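# Place cup carrier flat inside an upright open paper bag

## Task

Set the cup carrier inside the paper bag, resting flat and upright on the bag's floor, with the bag left standing on the table, open, and its rim raised along its whole edge. The result must hold without the robot supporting anything. At the end the grippers must release and pull away.

## Robot and tools

Robot: two arms, left_arm and right_arm, each ending in a parallel gripper. Its fingers extend along the gripper's own +z axis and close along its y axis. The reported end_effector_position sits between the finger pads, roughly 1 cm short of the fingertips.

Frame: a single scene frame for everything. The origin is on the table surface midway between the arms. +x points away from the robot over the table, +z points up, and left_arm sits on the +y side. The arm names do not correspond to image sides. Positions are in metres. Orientations are quaternions written w first (qw, qx, qy, qz).

The 16-number row (used by both execute_actions and move): left_arm x, y, z, qw, qx, qy, qz, opening, followed by the same eight for right_arm. Always send all 16, even when only one arm should move. The x, y, z and quaternion are absolute targets for that gripper in the scene frame, not offsets. Opening runs from -1 (closed) to +1 (fully open, 0.094 m). A target more than 0.6 m from that arm's last reported position, measured along any of its gripper axes, gets the call refused and nothing is sent. On each control step the controller clips the target to within 70 mm and 16 degrees of the measured pose. When both position and orientation cannot be met, it favours position. To hold an arm still, resend the exact pose from the last result before it stopped, plus the opening you want. To keep an orientation, repeat one fixed quaternion rather than copying the drifting reported one. Arms tend to stop a centimetre or more from the target, usually low. Reported positions are less accurate at long reach.

execute_actions: argument actions is a list holding zero or one item.
- Empty list: only returns the current state.
- {"rows": [...], "steps": n}: 1 to 15 rows and up to 15 steps of 1/30 s each, 15 by default. Each row covers one step, and the last row repeats to fill the remaining steps. After the last step the arm carries on only to its last clipped pose, so check the result and send the rest.
- {"steps": n} alone: a pause of up to 300 steps counted from the previous result, with your reply time included.
Optional pictures (boolean) controls whether camera images are attached. They are by default.

move: target is one 16-number row as above, made of absolute poses. speed is in m/s, 0.002 to 0.5, default 0.25, and rotation is capped at twice that value in rad/s. Each gripper follows a straight line toward its pose, and both finish together. A path lasts 0.5 to 10 s and is cut off at 10 s. Rotation takes the shorter direction. Paths ignore obstacles and the other arm. Grippers lag, wander and can exceed the speed, most of all near full reach. The opening is applied when the move starts. The result adds a move: line giving the ending (done, off_target, moving, held, fault), any limits (paced means the target was clipped; held means some steps were blocked, after which the arm may lunge), and each gripper's distance to its pose. If the ending names only one arm, the other one finished fine. Faster moves and targets set deeper past a contact strike and press harder.

wait: seconds from 0 to 10. The scene runs and no new command goes out.

zoom_image: camera is one of cam_head_left, cam_head_right, cam_high, cam_low, cam_left_wrist, cam_right_wrist, all 672x504. region is [x0, y0, x1, y1] in pixels, origin at top left, no larger than 504 by 504.

finished_scene: scene is the number of the current scene. Ending is final, and the result reports success. Answering without any tool call ends everything.

Timing: the simulation keeps running while you think and write. Nothing is held back, and each result is taken when its action ends.

Result lines: the state line gives left_arm: … | right_arm: … poses. grip_measured is the finger opening on the command scale. The last Joint positions value per arm is the opening in metres, accurate to about 1 mm. Hand target shows the pose the controller is currently driving toward. HELD flags steps where your command was not fully sent. "pose unreachable" means the clearance check changed or blocked an arm's command. Joint torques are total drive outputs, which are noisy and offset. MOTOR HOT appears from 75 °C. At 90 °C that arm halts for 10 s, and at 100 °C it goes limp and drops. These halts show as OVER-TEMPERATURE FAULT lines. Joint limits (rad): waist -2.618..3.054, shoulder 0..3.142, elbow 0..3.142, wrist pitch -1.571..1.571, wrist yaw -1.571..1.571, wrist roll -2.094..2.094.

Gripping: to hold something, command an opening below grip_measured. About 0.03 below gives a firm grip; a smaller gap grips more lightly. Pad force tops out around 50-62 N and is weaker on parts under about 2 mm thick. Brief tugs on held parts or pushes on loose objects may happen.

Avoid: knocking rigid objects off the table (this fails the task), collisions or pressing between the two arms, drops, slips, slamming and heavy shoves. Keep load-holding short so motors stay cool. Finish by opening the grippers and backing away.

Each tool is called after "Emit:" as name(argument=value, ...), one argument or row to a line, values as JSON.

## Session

Emit:
execute_actions(
  actions=[],
)

Scene clock: 0.00 s of 5400.00 s.
left_arm: end_effector_position=(+0.4394, +0.3905, +0.3645) grip_measured=+1.000 end_effector_quat_wxyz=(+0.421, +0.502, +0.518, +0.550) | right_arm: end_effector_position=(+0.1225, -0.4857, +0.1466) grip_measured=+1.000 end_effector_quat_wxyz=(+0.024, -0.152, +0.972, -0.179)
Joint positions: left_arm=[0.246 1.137 0.961 0.135 0.044 1.688 0.094] | right_arm=[-1.354  1.08   0.949 -1.078  0.019 -1.542  0.094]
Joint velocities: left_arm=[-0.002  0.007  0.002 -0.022  0.051 -0.037  0.   ] | right_arm=[ 0.002  0.012  0.007  0.007 -0.022  0.022  0.   ]
Joint torques (N m, as the arm reports them, + toward a larger angle): no reading
Motor temperatures (°C, as the motors report them): left_arm=[25 28 24 29 27 27] | right_arm=[27 25 27 26 26 26]
Hand target (left_arm): +0.437, +0.390, +0.375; +0.428, +0.494, +0.512, +0.556
Hand target (right_arm): +0.124, -0.486, +0.151; +0.028, -0.151, +0.971, -0.185

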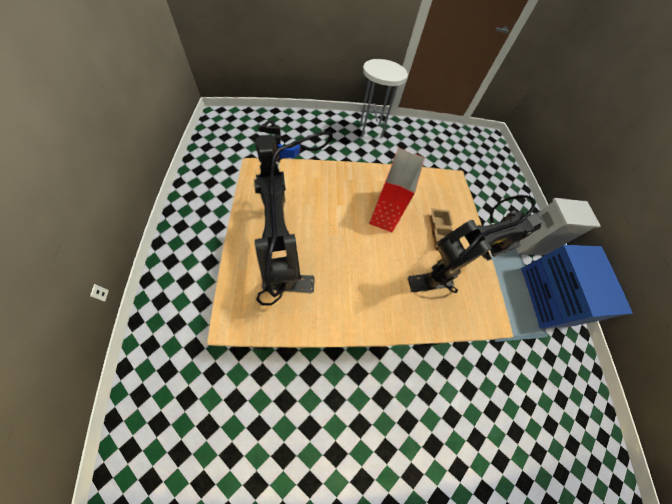

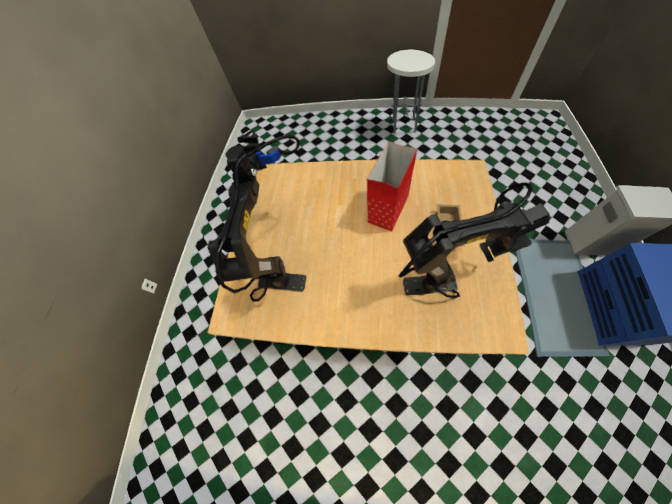

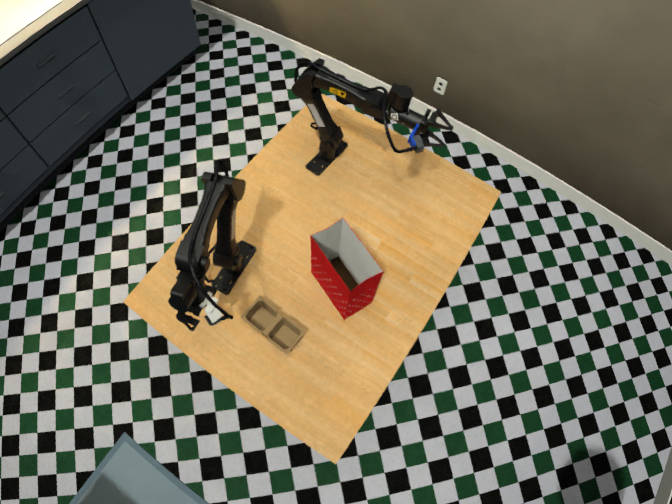

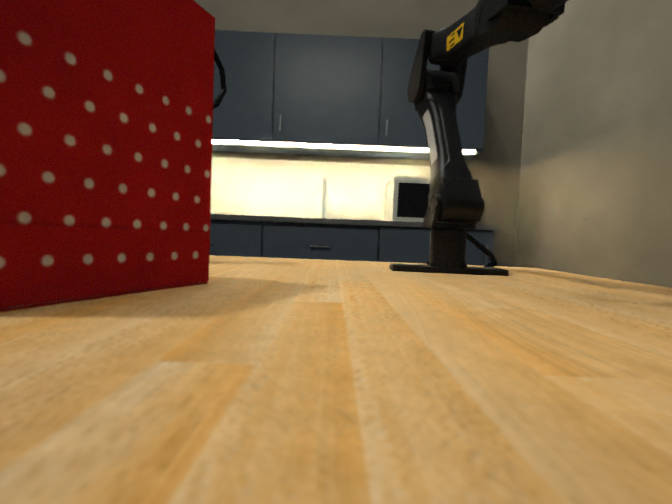

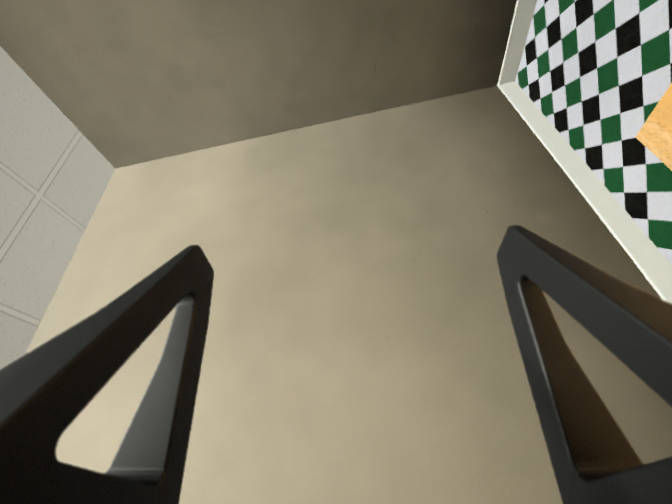

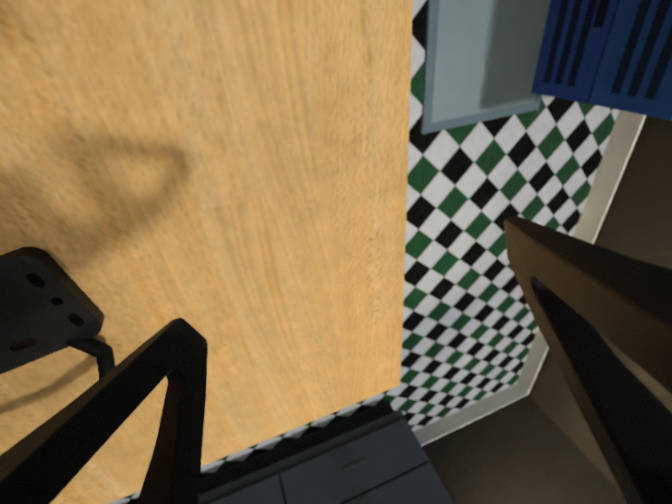

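Emit:
move(
  target=[0.37,-0.06,0.37,0.376,0.176,0.907,-0.073,1,0.26,-0.37,0.16,0.05,-0.705,0.705,0.05,0.3],
)

Scene clock: 8.20 s of 5400.00 s.
left_arm: end_effector_position=(+0.3809, -0.0582, +0.3573) grip_measured=+1.000 end_effector_quat_wxyz=(+0.408, +0.188, +0.889, -0.091) | right_arm: end_effector_position=(+0.2541, -0.3727, +0.1574) grip_measured=+0.301 end_effector_quat_wxyz=(+0.031, -0.691, +0.721, +0.048)
Joint positions: left_arm=[-0.916  2.209  2.836 -1.412 -0.404 -0.385  0.094] | right_arm=[-0.674  1.503  1.351 -1.496 -0.084 -2.079  0.061]
Joint velocities: left_arm=[-0.017 -0.007  0.002  0.037 -0.007 -0.051  0.   ] | right_arm=[-0.012 -0.012  0.002 -0.095 -0.007 -0.007  0.   ]
Joint torques (N m, as the arm reports them, + toward a larger angle): left_arm=[-0.24 -9.79  7.16  1.58 -0.11 -0.1 ] | right_arm=[ 0.97 -4.4   9.35 -0.26 -0.24 -0.07]
Motor temperatures (°C, as the motors report them): left_arm=[25 28 25 31 27 27] | right_arm=[27 25 28 27 26 26]
Hand target (left_arm): +0.378, -0.059, +0.370; +0.419, +0.182, +0.883, -0.109
Hand target (right_arm): +0.257, -0.368, +0.161; -0.037, +0.696, -0.715, -0.054
Off the commanded pose (left_arm): 0.017 m, 5 deg.
Off the commanded pose (right_arm): 0.007 m, 3 deg.
elbow stopped short (left arm): the move would have taken joint 3 (elbow) straighter than the controller allows; a more bent joint 3 avoids this.
joint sent to its limit (right arm) — the command would take joint 6 (wrist roll) past its lower limit, so that joint was sent only as far as its limit.
After step 90, 1.33 s passed at rest.
move: off_target (left_arm, right_arm)

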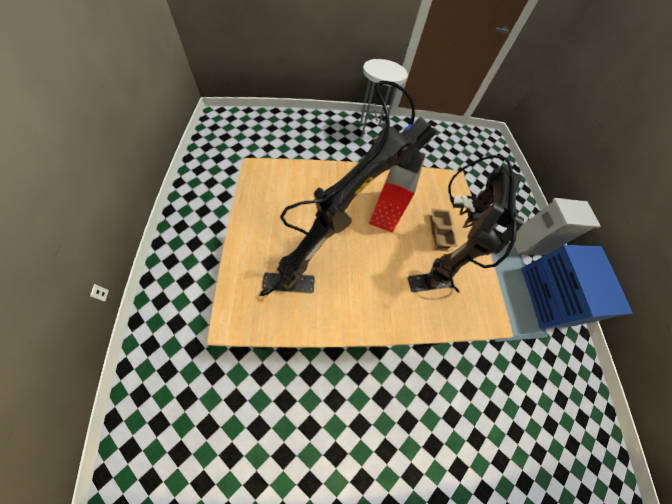

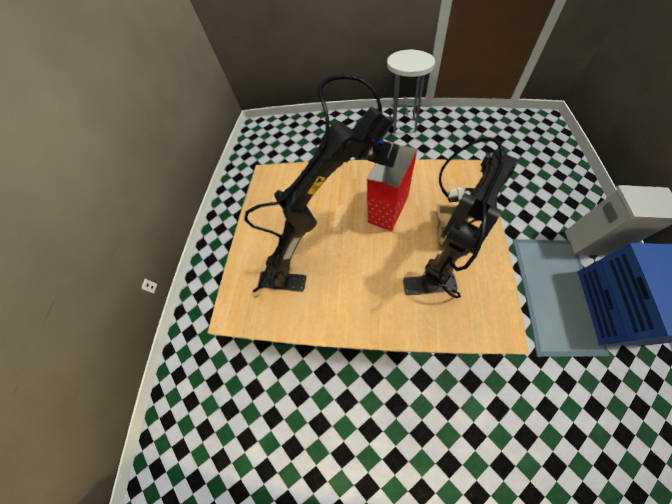

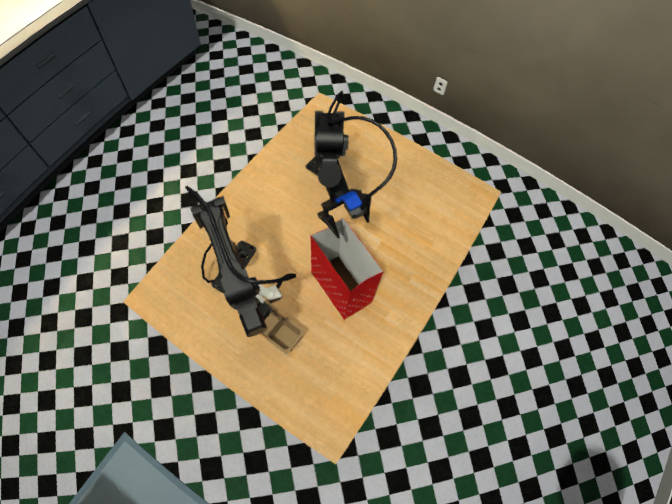

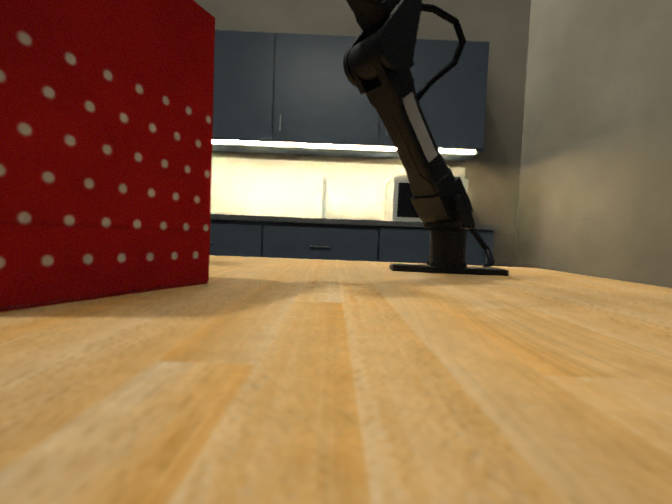

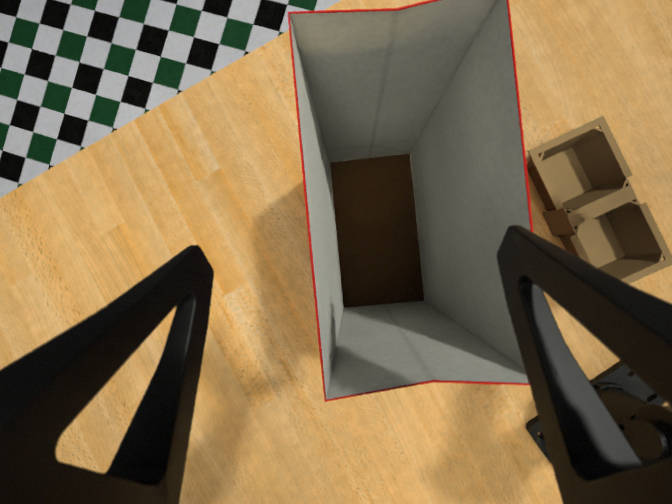

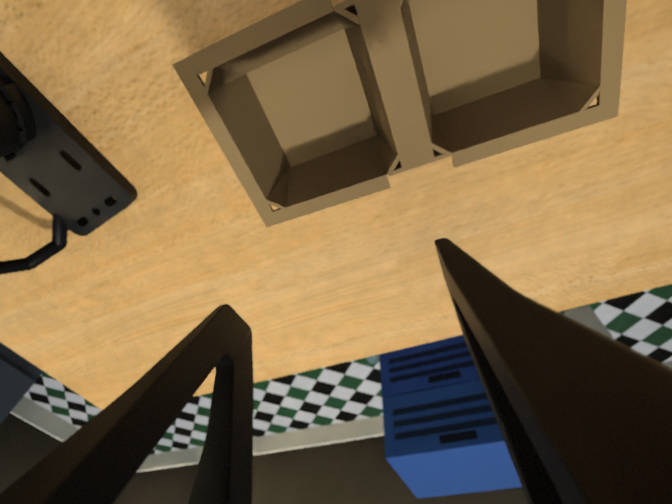

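Emit:
move(
  target=[0.40,-0.06,0.31,0.38,0.165,0.907,-0.07,1,0.305,-0.365,0.09,0.04,-0.69,0.722,0.04,0.3],
  speed=0.12,
)

Scene clock: 15.87 s of 5400.00 s.
left_arm: end_effector_position=(+0.3984, -0.0642, +0.2982) grip_measured=+1.000 end_effector_quat_wxyz=(+0.369, +0.176, +0.911, -0.059) | right_arm: end_effector_position=(+0.3019, -0.3703, +0.0945) grip_measured=+0.301 end_effector_quat_wxyz=(+0.033, -0.689, +0.723, +0.032)
Joint positions: left_arm=[-0.894  2.187  2.573 -1.286 -0.402 -0.426  0.094] | right_arm=[-0.576  1.635  1.236 -1.209 -0.085 -1.974  0.061]
Joint velocities: left_arm=[-0.017 -0.012 -0.002  0.037 -0.007 -0.007  0.   ] | right_arm=[ 0.007  0.002 -0.017 -0.051  0.022 -0.022 -0.001]
Joint torques (N m, as the arm reports them, + toward a larger angle): left_arm=[  0.52 -11.72   4.59   1.52  -0.14  -0.05] | right_arm=[ 0.99 -6.27  5.69  0.16 -0.25  0.06]
Motor temperatures (°C, as the motors report them): left_arm=[25 30 26 32 27 27] | right_arm=[27 25 28 26 26 26]
Hand target (left_arm): +0.400, -0.060, +0.310; +0.380, +0.166, +0.908, -0.070
Hand target (right_arm): +0.303, -0.364, +0.090; -0.039, +0.690, -0.722, -0.041
Off the commanded pose (left_arm): 0.013 m, 2 deg.
Off the commanded pose (right_arm): 0.008 m, 1 deg.
After step 90, 3.20 s passed at rest.
move: off_target (left_arm)

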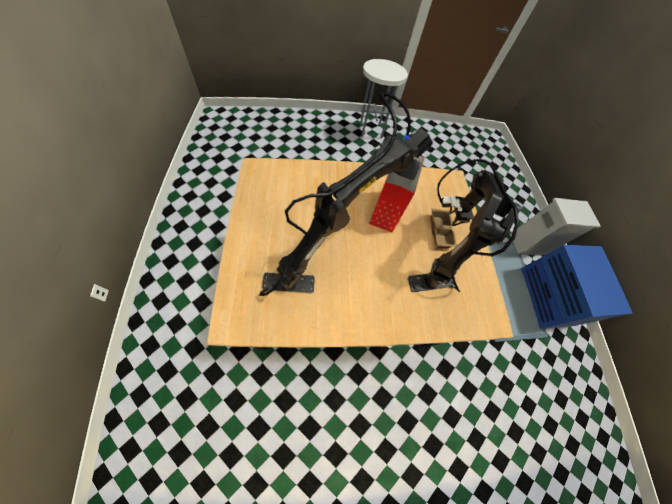

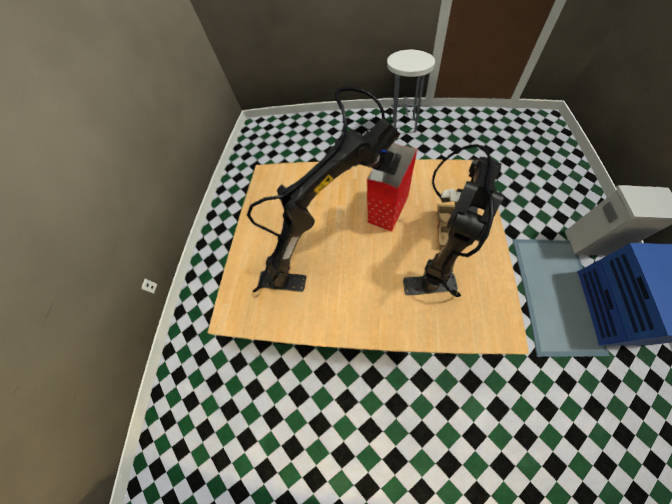

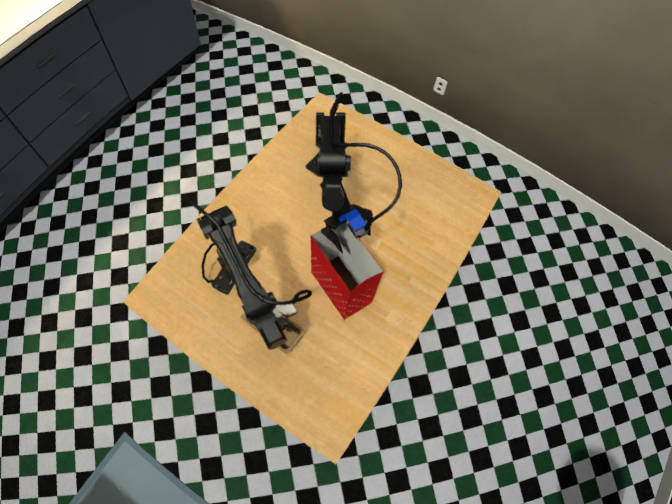

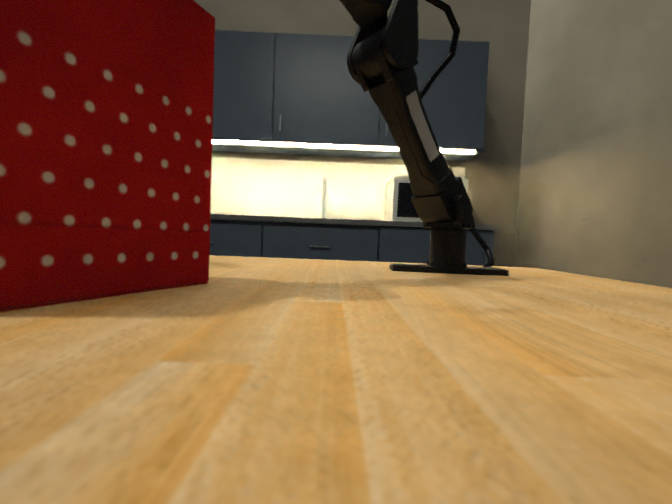

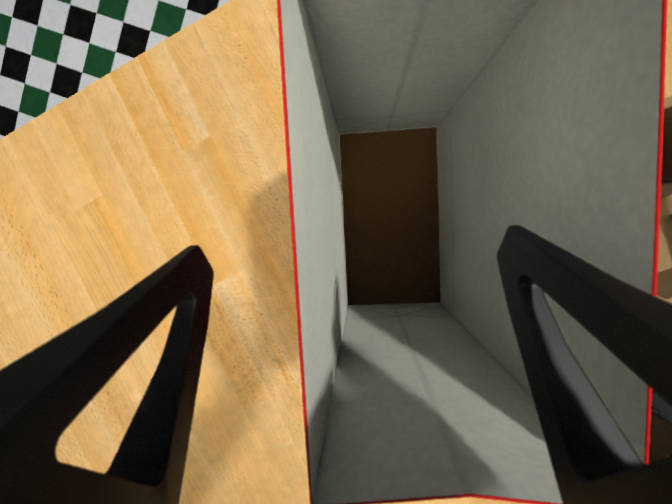

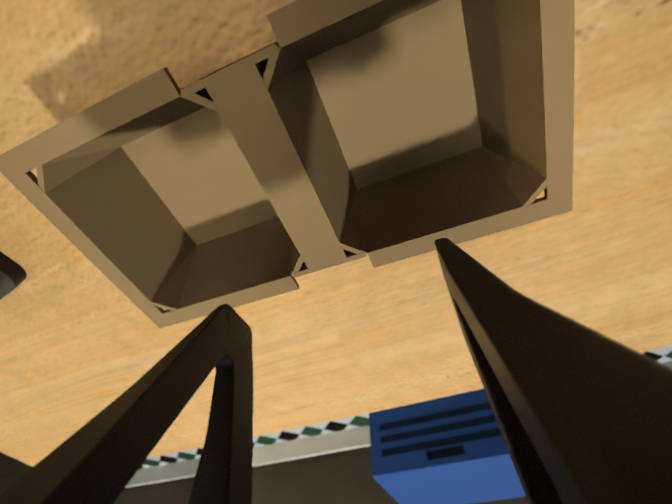

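Emit:
move(
  target=[0.42,-0.048,0.278,0.34,0.168,0.923,-0.062,0.4,0.302,-0.357,0.04,0.04,-0.69,0.722,0.04,0.3],
  speed=0.08,
)

Scene clock: 19.87 s of 5400.00 s.
left_arm: end_effector_position=(+0.4168, -0.0467, +0.2801) grip_measured=+0.402 end_effector_quat_wxyz=(+0.339, +0.168, +0.924, -0.059) | right_arm: end_effector_position=(+0.3000, -0.3634, +0.0452) grip_measured=+0.301 end_effector_quat_wxyz=(+0.033, -0.688, +0.724, +0.031)
Joint positions: left_arm=[-0.823  2.187  2.529 -1.28  -0.33  -0.41   0.066] | right_arm=[-0.557  1.664  1.065 -1.005 -0.085 -1.953  0.061]
Joint velocities: left_arm=[-0.002 -0.012  0.007  0.022 -0.007  0.007 -0.   ] | right_arm=[-0.002 -0.002  0.007  0.037 -0.037 -0.081 -0.   ]
Joint torques (N m, as the arm reports them, + toward a larger angle): left_arm=[ 0.44 -9.92  4.81  1.53 -0.08  0.09] | right_arm=[ 1.08 -6.17  5.45  0.19 -0.26  0.03]
Motor temperatures (°C, as the motors report them): left_arm=[25 31 25 32 27 27] | right_arm=[27 25 28 26 26 26]
Hand target (left_arm): +0.420, -0.048, +0.278; +0.340, +0.168, +0.923, -0.062
Hand target (right_arm): +0.301, -0.357, +0.040; -0.039, +0.690, -0.722, -0.040
Off the commanded pose (left_arm): 0.004 m, 0 deg.
Off the commanded pose (right_arm): 0.008 m, 1 deg.
move: done

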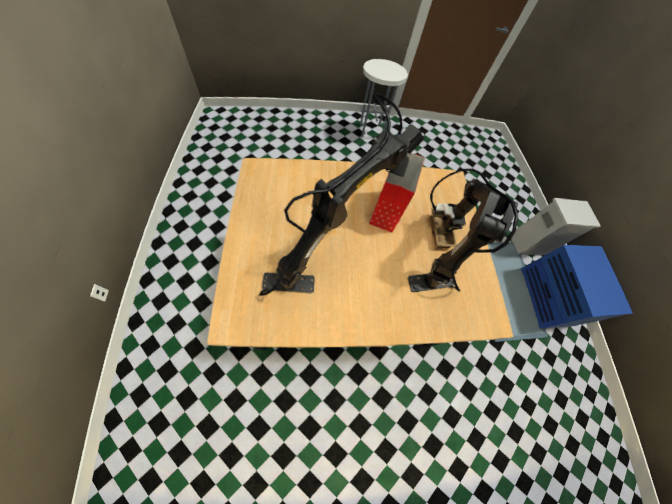

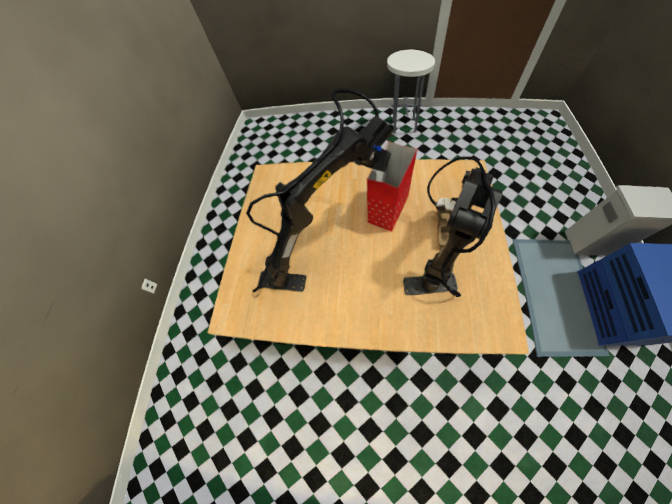

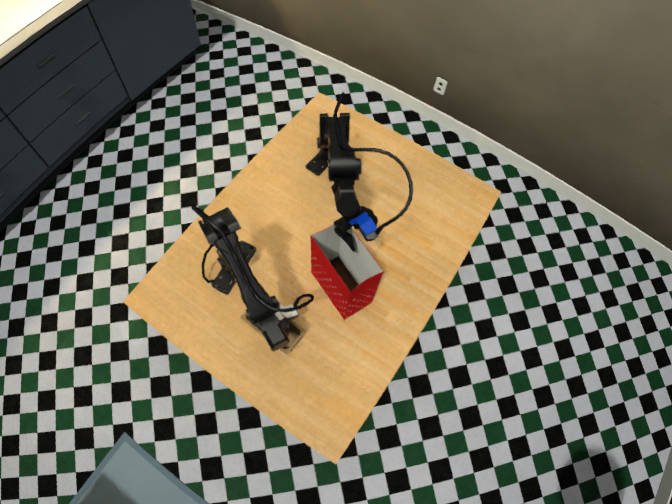

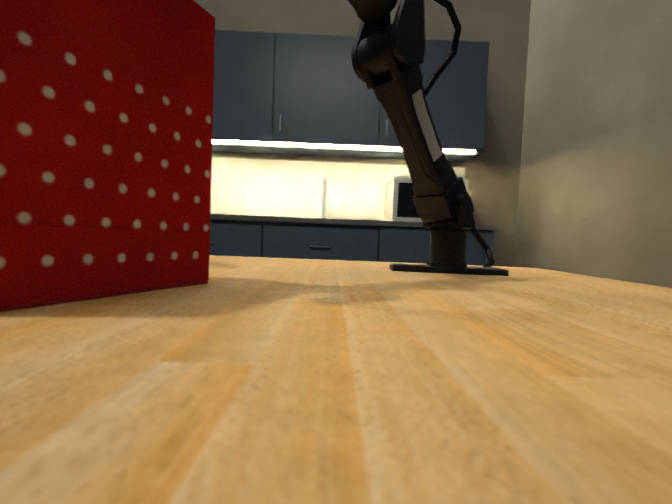

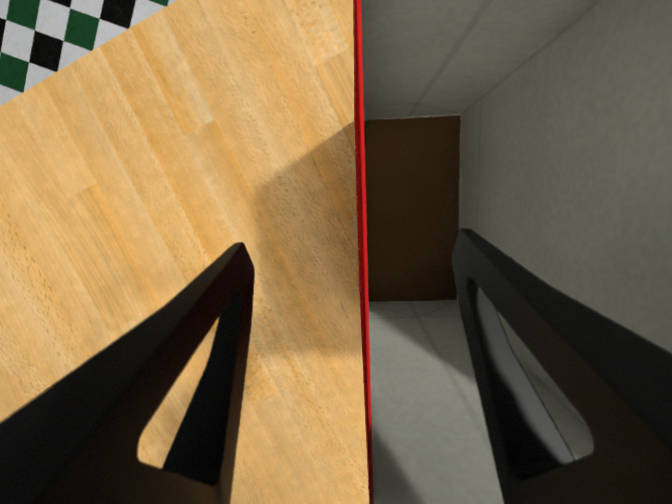

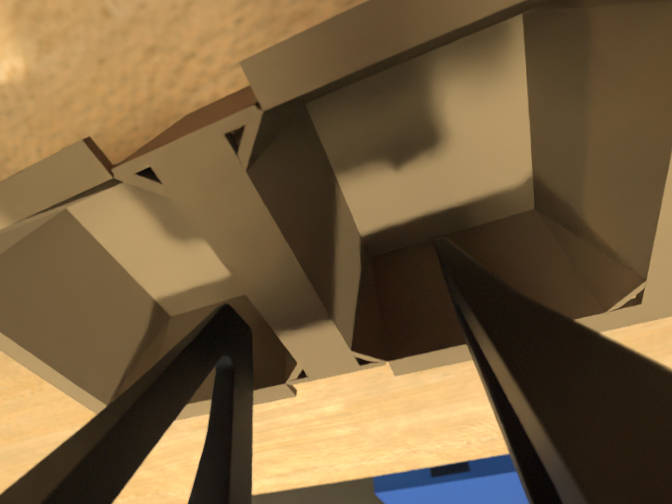

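Emit:
move(
  target=[0.425,-0.053,0.265,0.34,0.168,0.923,-0.062,0.0,0.291,-0.352,0.028,0.04,-0.70,0.712,0.04,0.3],
  speed=0.05,
)

Emit:
move(
  target=[0.425,-0.053,0.265,0.34,0.168,0.923,-0.062,-1,0.291,-0.352,0.028,0.04,-0.70,0.712,0.04,-0.47],
)

Scene clock: 25.00 s of 5400.00 s.
left_arm: end_effector_position=(+0.4215, -0.0528, +0.2654) grip_measured=+0.002 end_effector_quat_wxyz=(+0.337, +0.169, +0.924, -0.058) | right_arm: end_effector_position=(+0.2889, -0.3583, +0.0283) grip_measured=+0.301 end_effector_quat_wxyz=(+0.030, -0.694, +0.719, +0.041)
Joint positions: left_arm=[-0.823  2.187  2.464 -1.22  -0.328 -0.409  0.047] | right_arm=[-0.557  1.664  0.991 -0.952 -0.085 -1.969  0.061]
Joint velocities: left_arm=[-0.002 -0.007  0.002  0.037 -0.007 -0.037 -0.001] | right_arm=[-0.002 -0.017 -0.002 -0.051  0.037  0.037  0.001]
Joint torques (N m, as the arm reports them, + toward a larger angle): left_arm=[  0.47 -10.35   4.96   1.5   -0.05   0.06] | right_arm=[ 1.12 -7.84  5.03  0.13 -0.26 -0.07]
Motor temperatures (°C, as the motors report them): left_arm=[25 31 25 32 27 27] | right_arm=[27 25 28 26 26 26]
Hand target (left_arm): +0.425, -0.053, +0.265; +0.340, +0.168, +0.923, -0.062
Hand target (right_arm): +0.290, -0.352, +0.028; -0.040, +0.700, -0.712, -0.040
Off the commanded pose (left_arm): 0.004 m, 1 deg.
Off the commanded pose (right_arm): 0.007 m, 2 deg.
After step 90, 1.23 s passed at rest.
move: done

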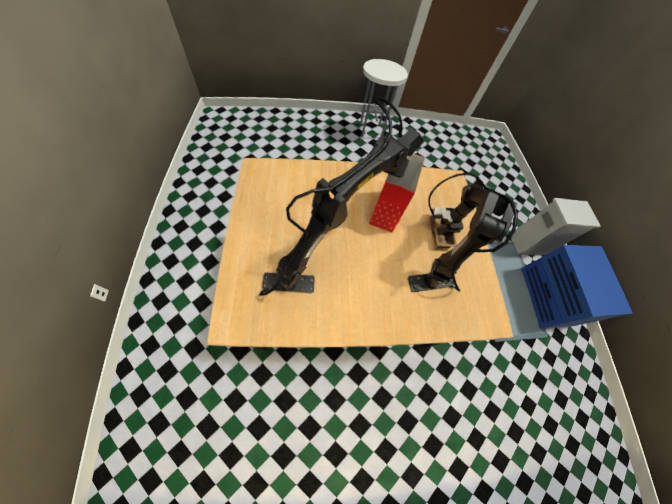

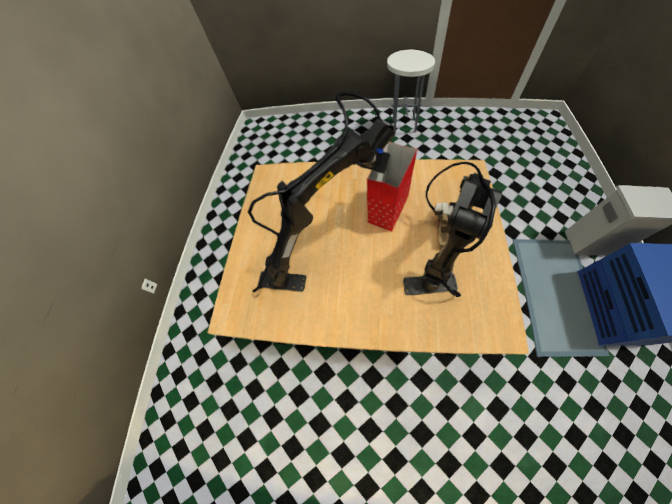

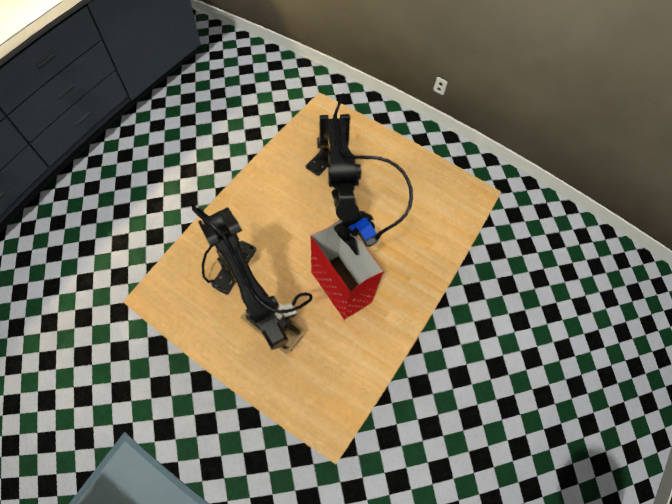

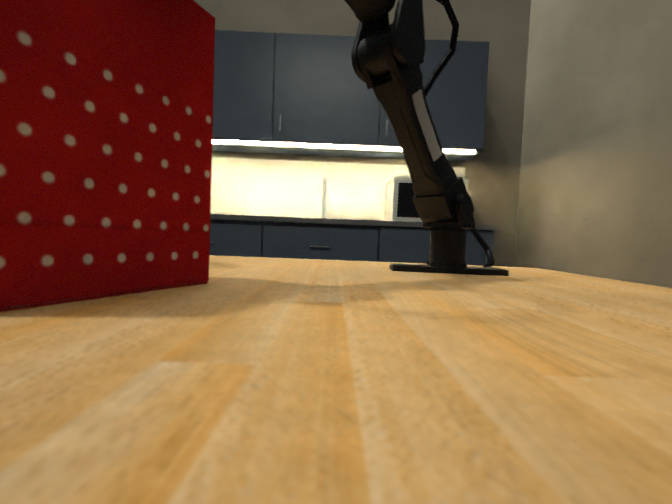

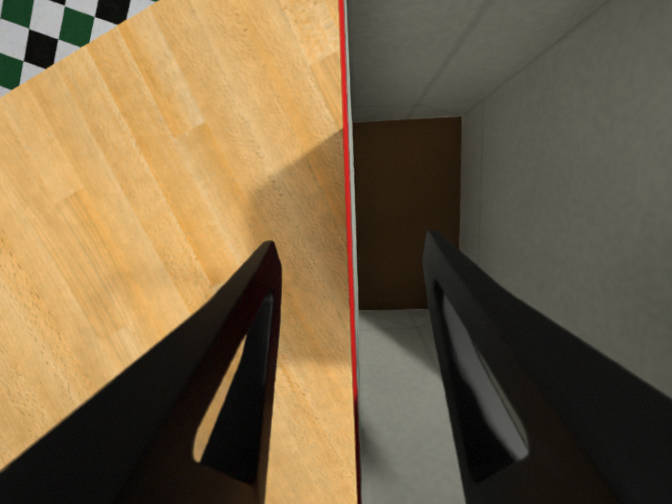

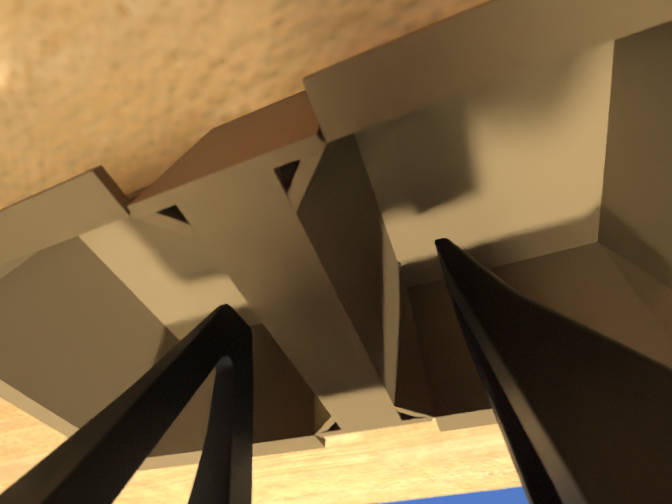

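Scene clock: 25.70 s of 5400.00 s.
left_arm: end_effector_position=(+0.4215, -0.0530, +0.2654) grip_measured=-0.978 end_effector_quat_wxyz=(+0.337, +0.169, +0.924, -0.059) | right_arm: end_effector_position=(+0.2893, -0.3585, +0.0282) grip_measured=-0.459 end_effector_quat_wxyz=(+0.030, -0.694, +0.719, +0.040)
Joint positions: left_arm=[-0.823  2.187  2.464 -1.219 -0.328 -0.409  0.001] | right_arm=[-0.557  1.664  0.991 -0.95  -0.085 -1.969  0.025]
Joint velocities: left_arm=[-0.002 -0.012  0.007  0.022 -0.007  0.007  0.   ] | right_arm=[-0.002  0.002 -0.002  0.007  0.037  0.022  0.   ]
Joint torques (N m, as the arm reports them, + toward a larger angle): left_arm=[  0.49 -10.47   4.8    1.53  -0.09   0.07] | right_arm=[ 1.14 -7.69  5.13  0.16 -0.26 -0.07]
Motor temperatures (°C, as the motors report them): left_arm=[25 31 25 32 27 27] | right_arm=[27 25 28 26 26 26]
Hand target (left_arm): +0.425, -0.053, +0.265; +0.340, +0.168, +0.923, -0.062
Hand target (right_arm): +0.291, -0.352, +0.028; -0.040, +0.700, -0.712, -0.040
Off the commanded pose (left_arm): 0.004 m, 1 deg.
Off the commanded pose (right_arm): 0.007 m, 2 deg.
move: done

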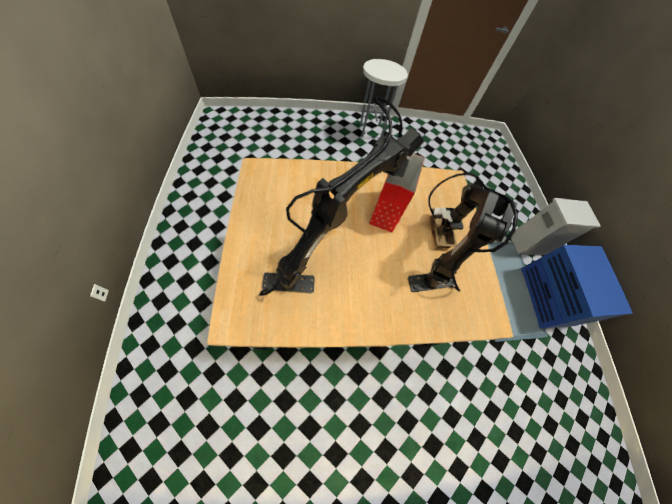

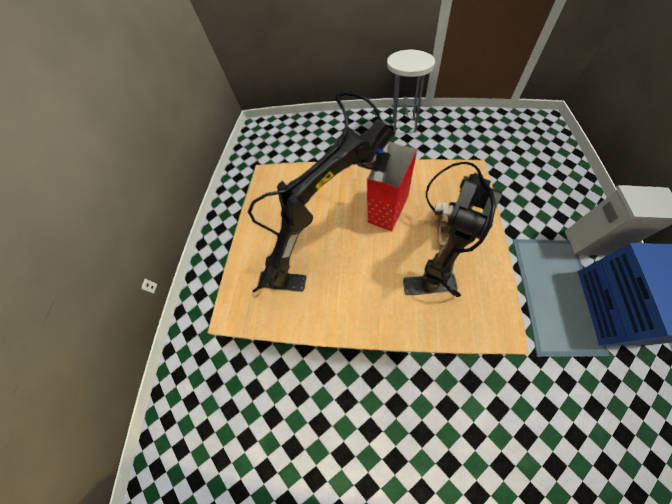

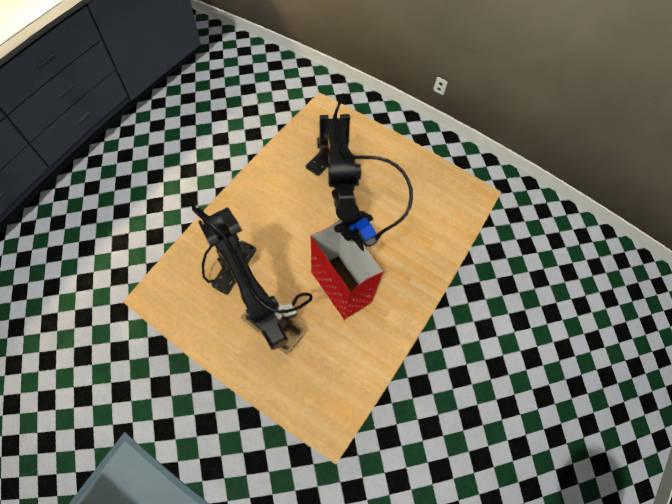

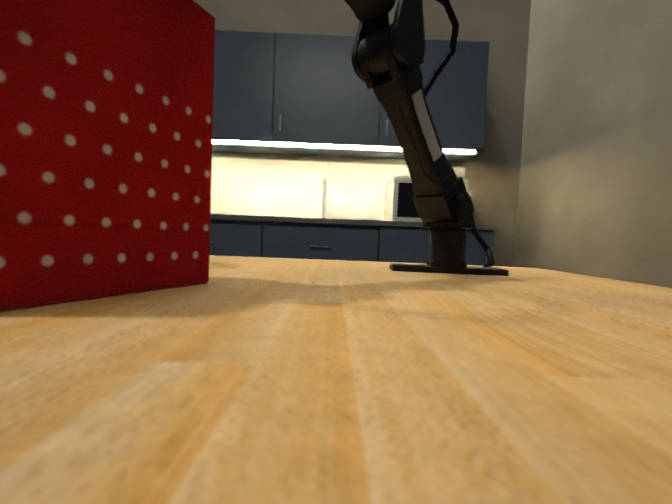

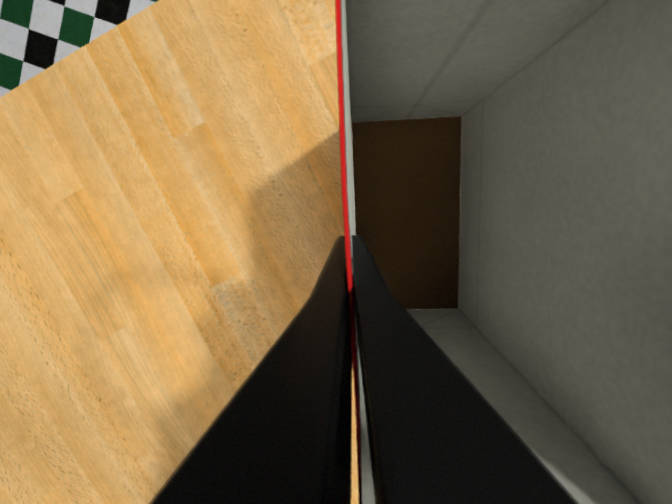

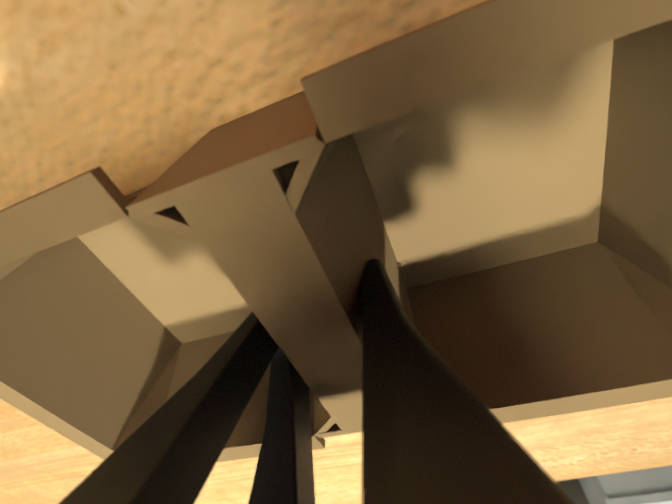

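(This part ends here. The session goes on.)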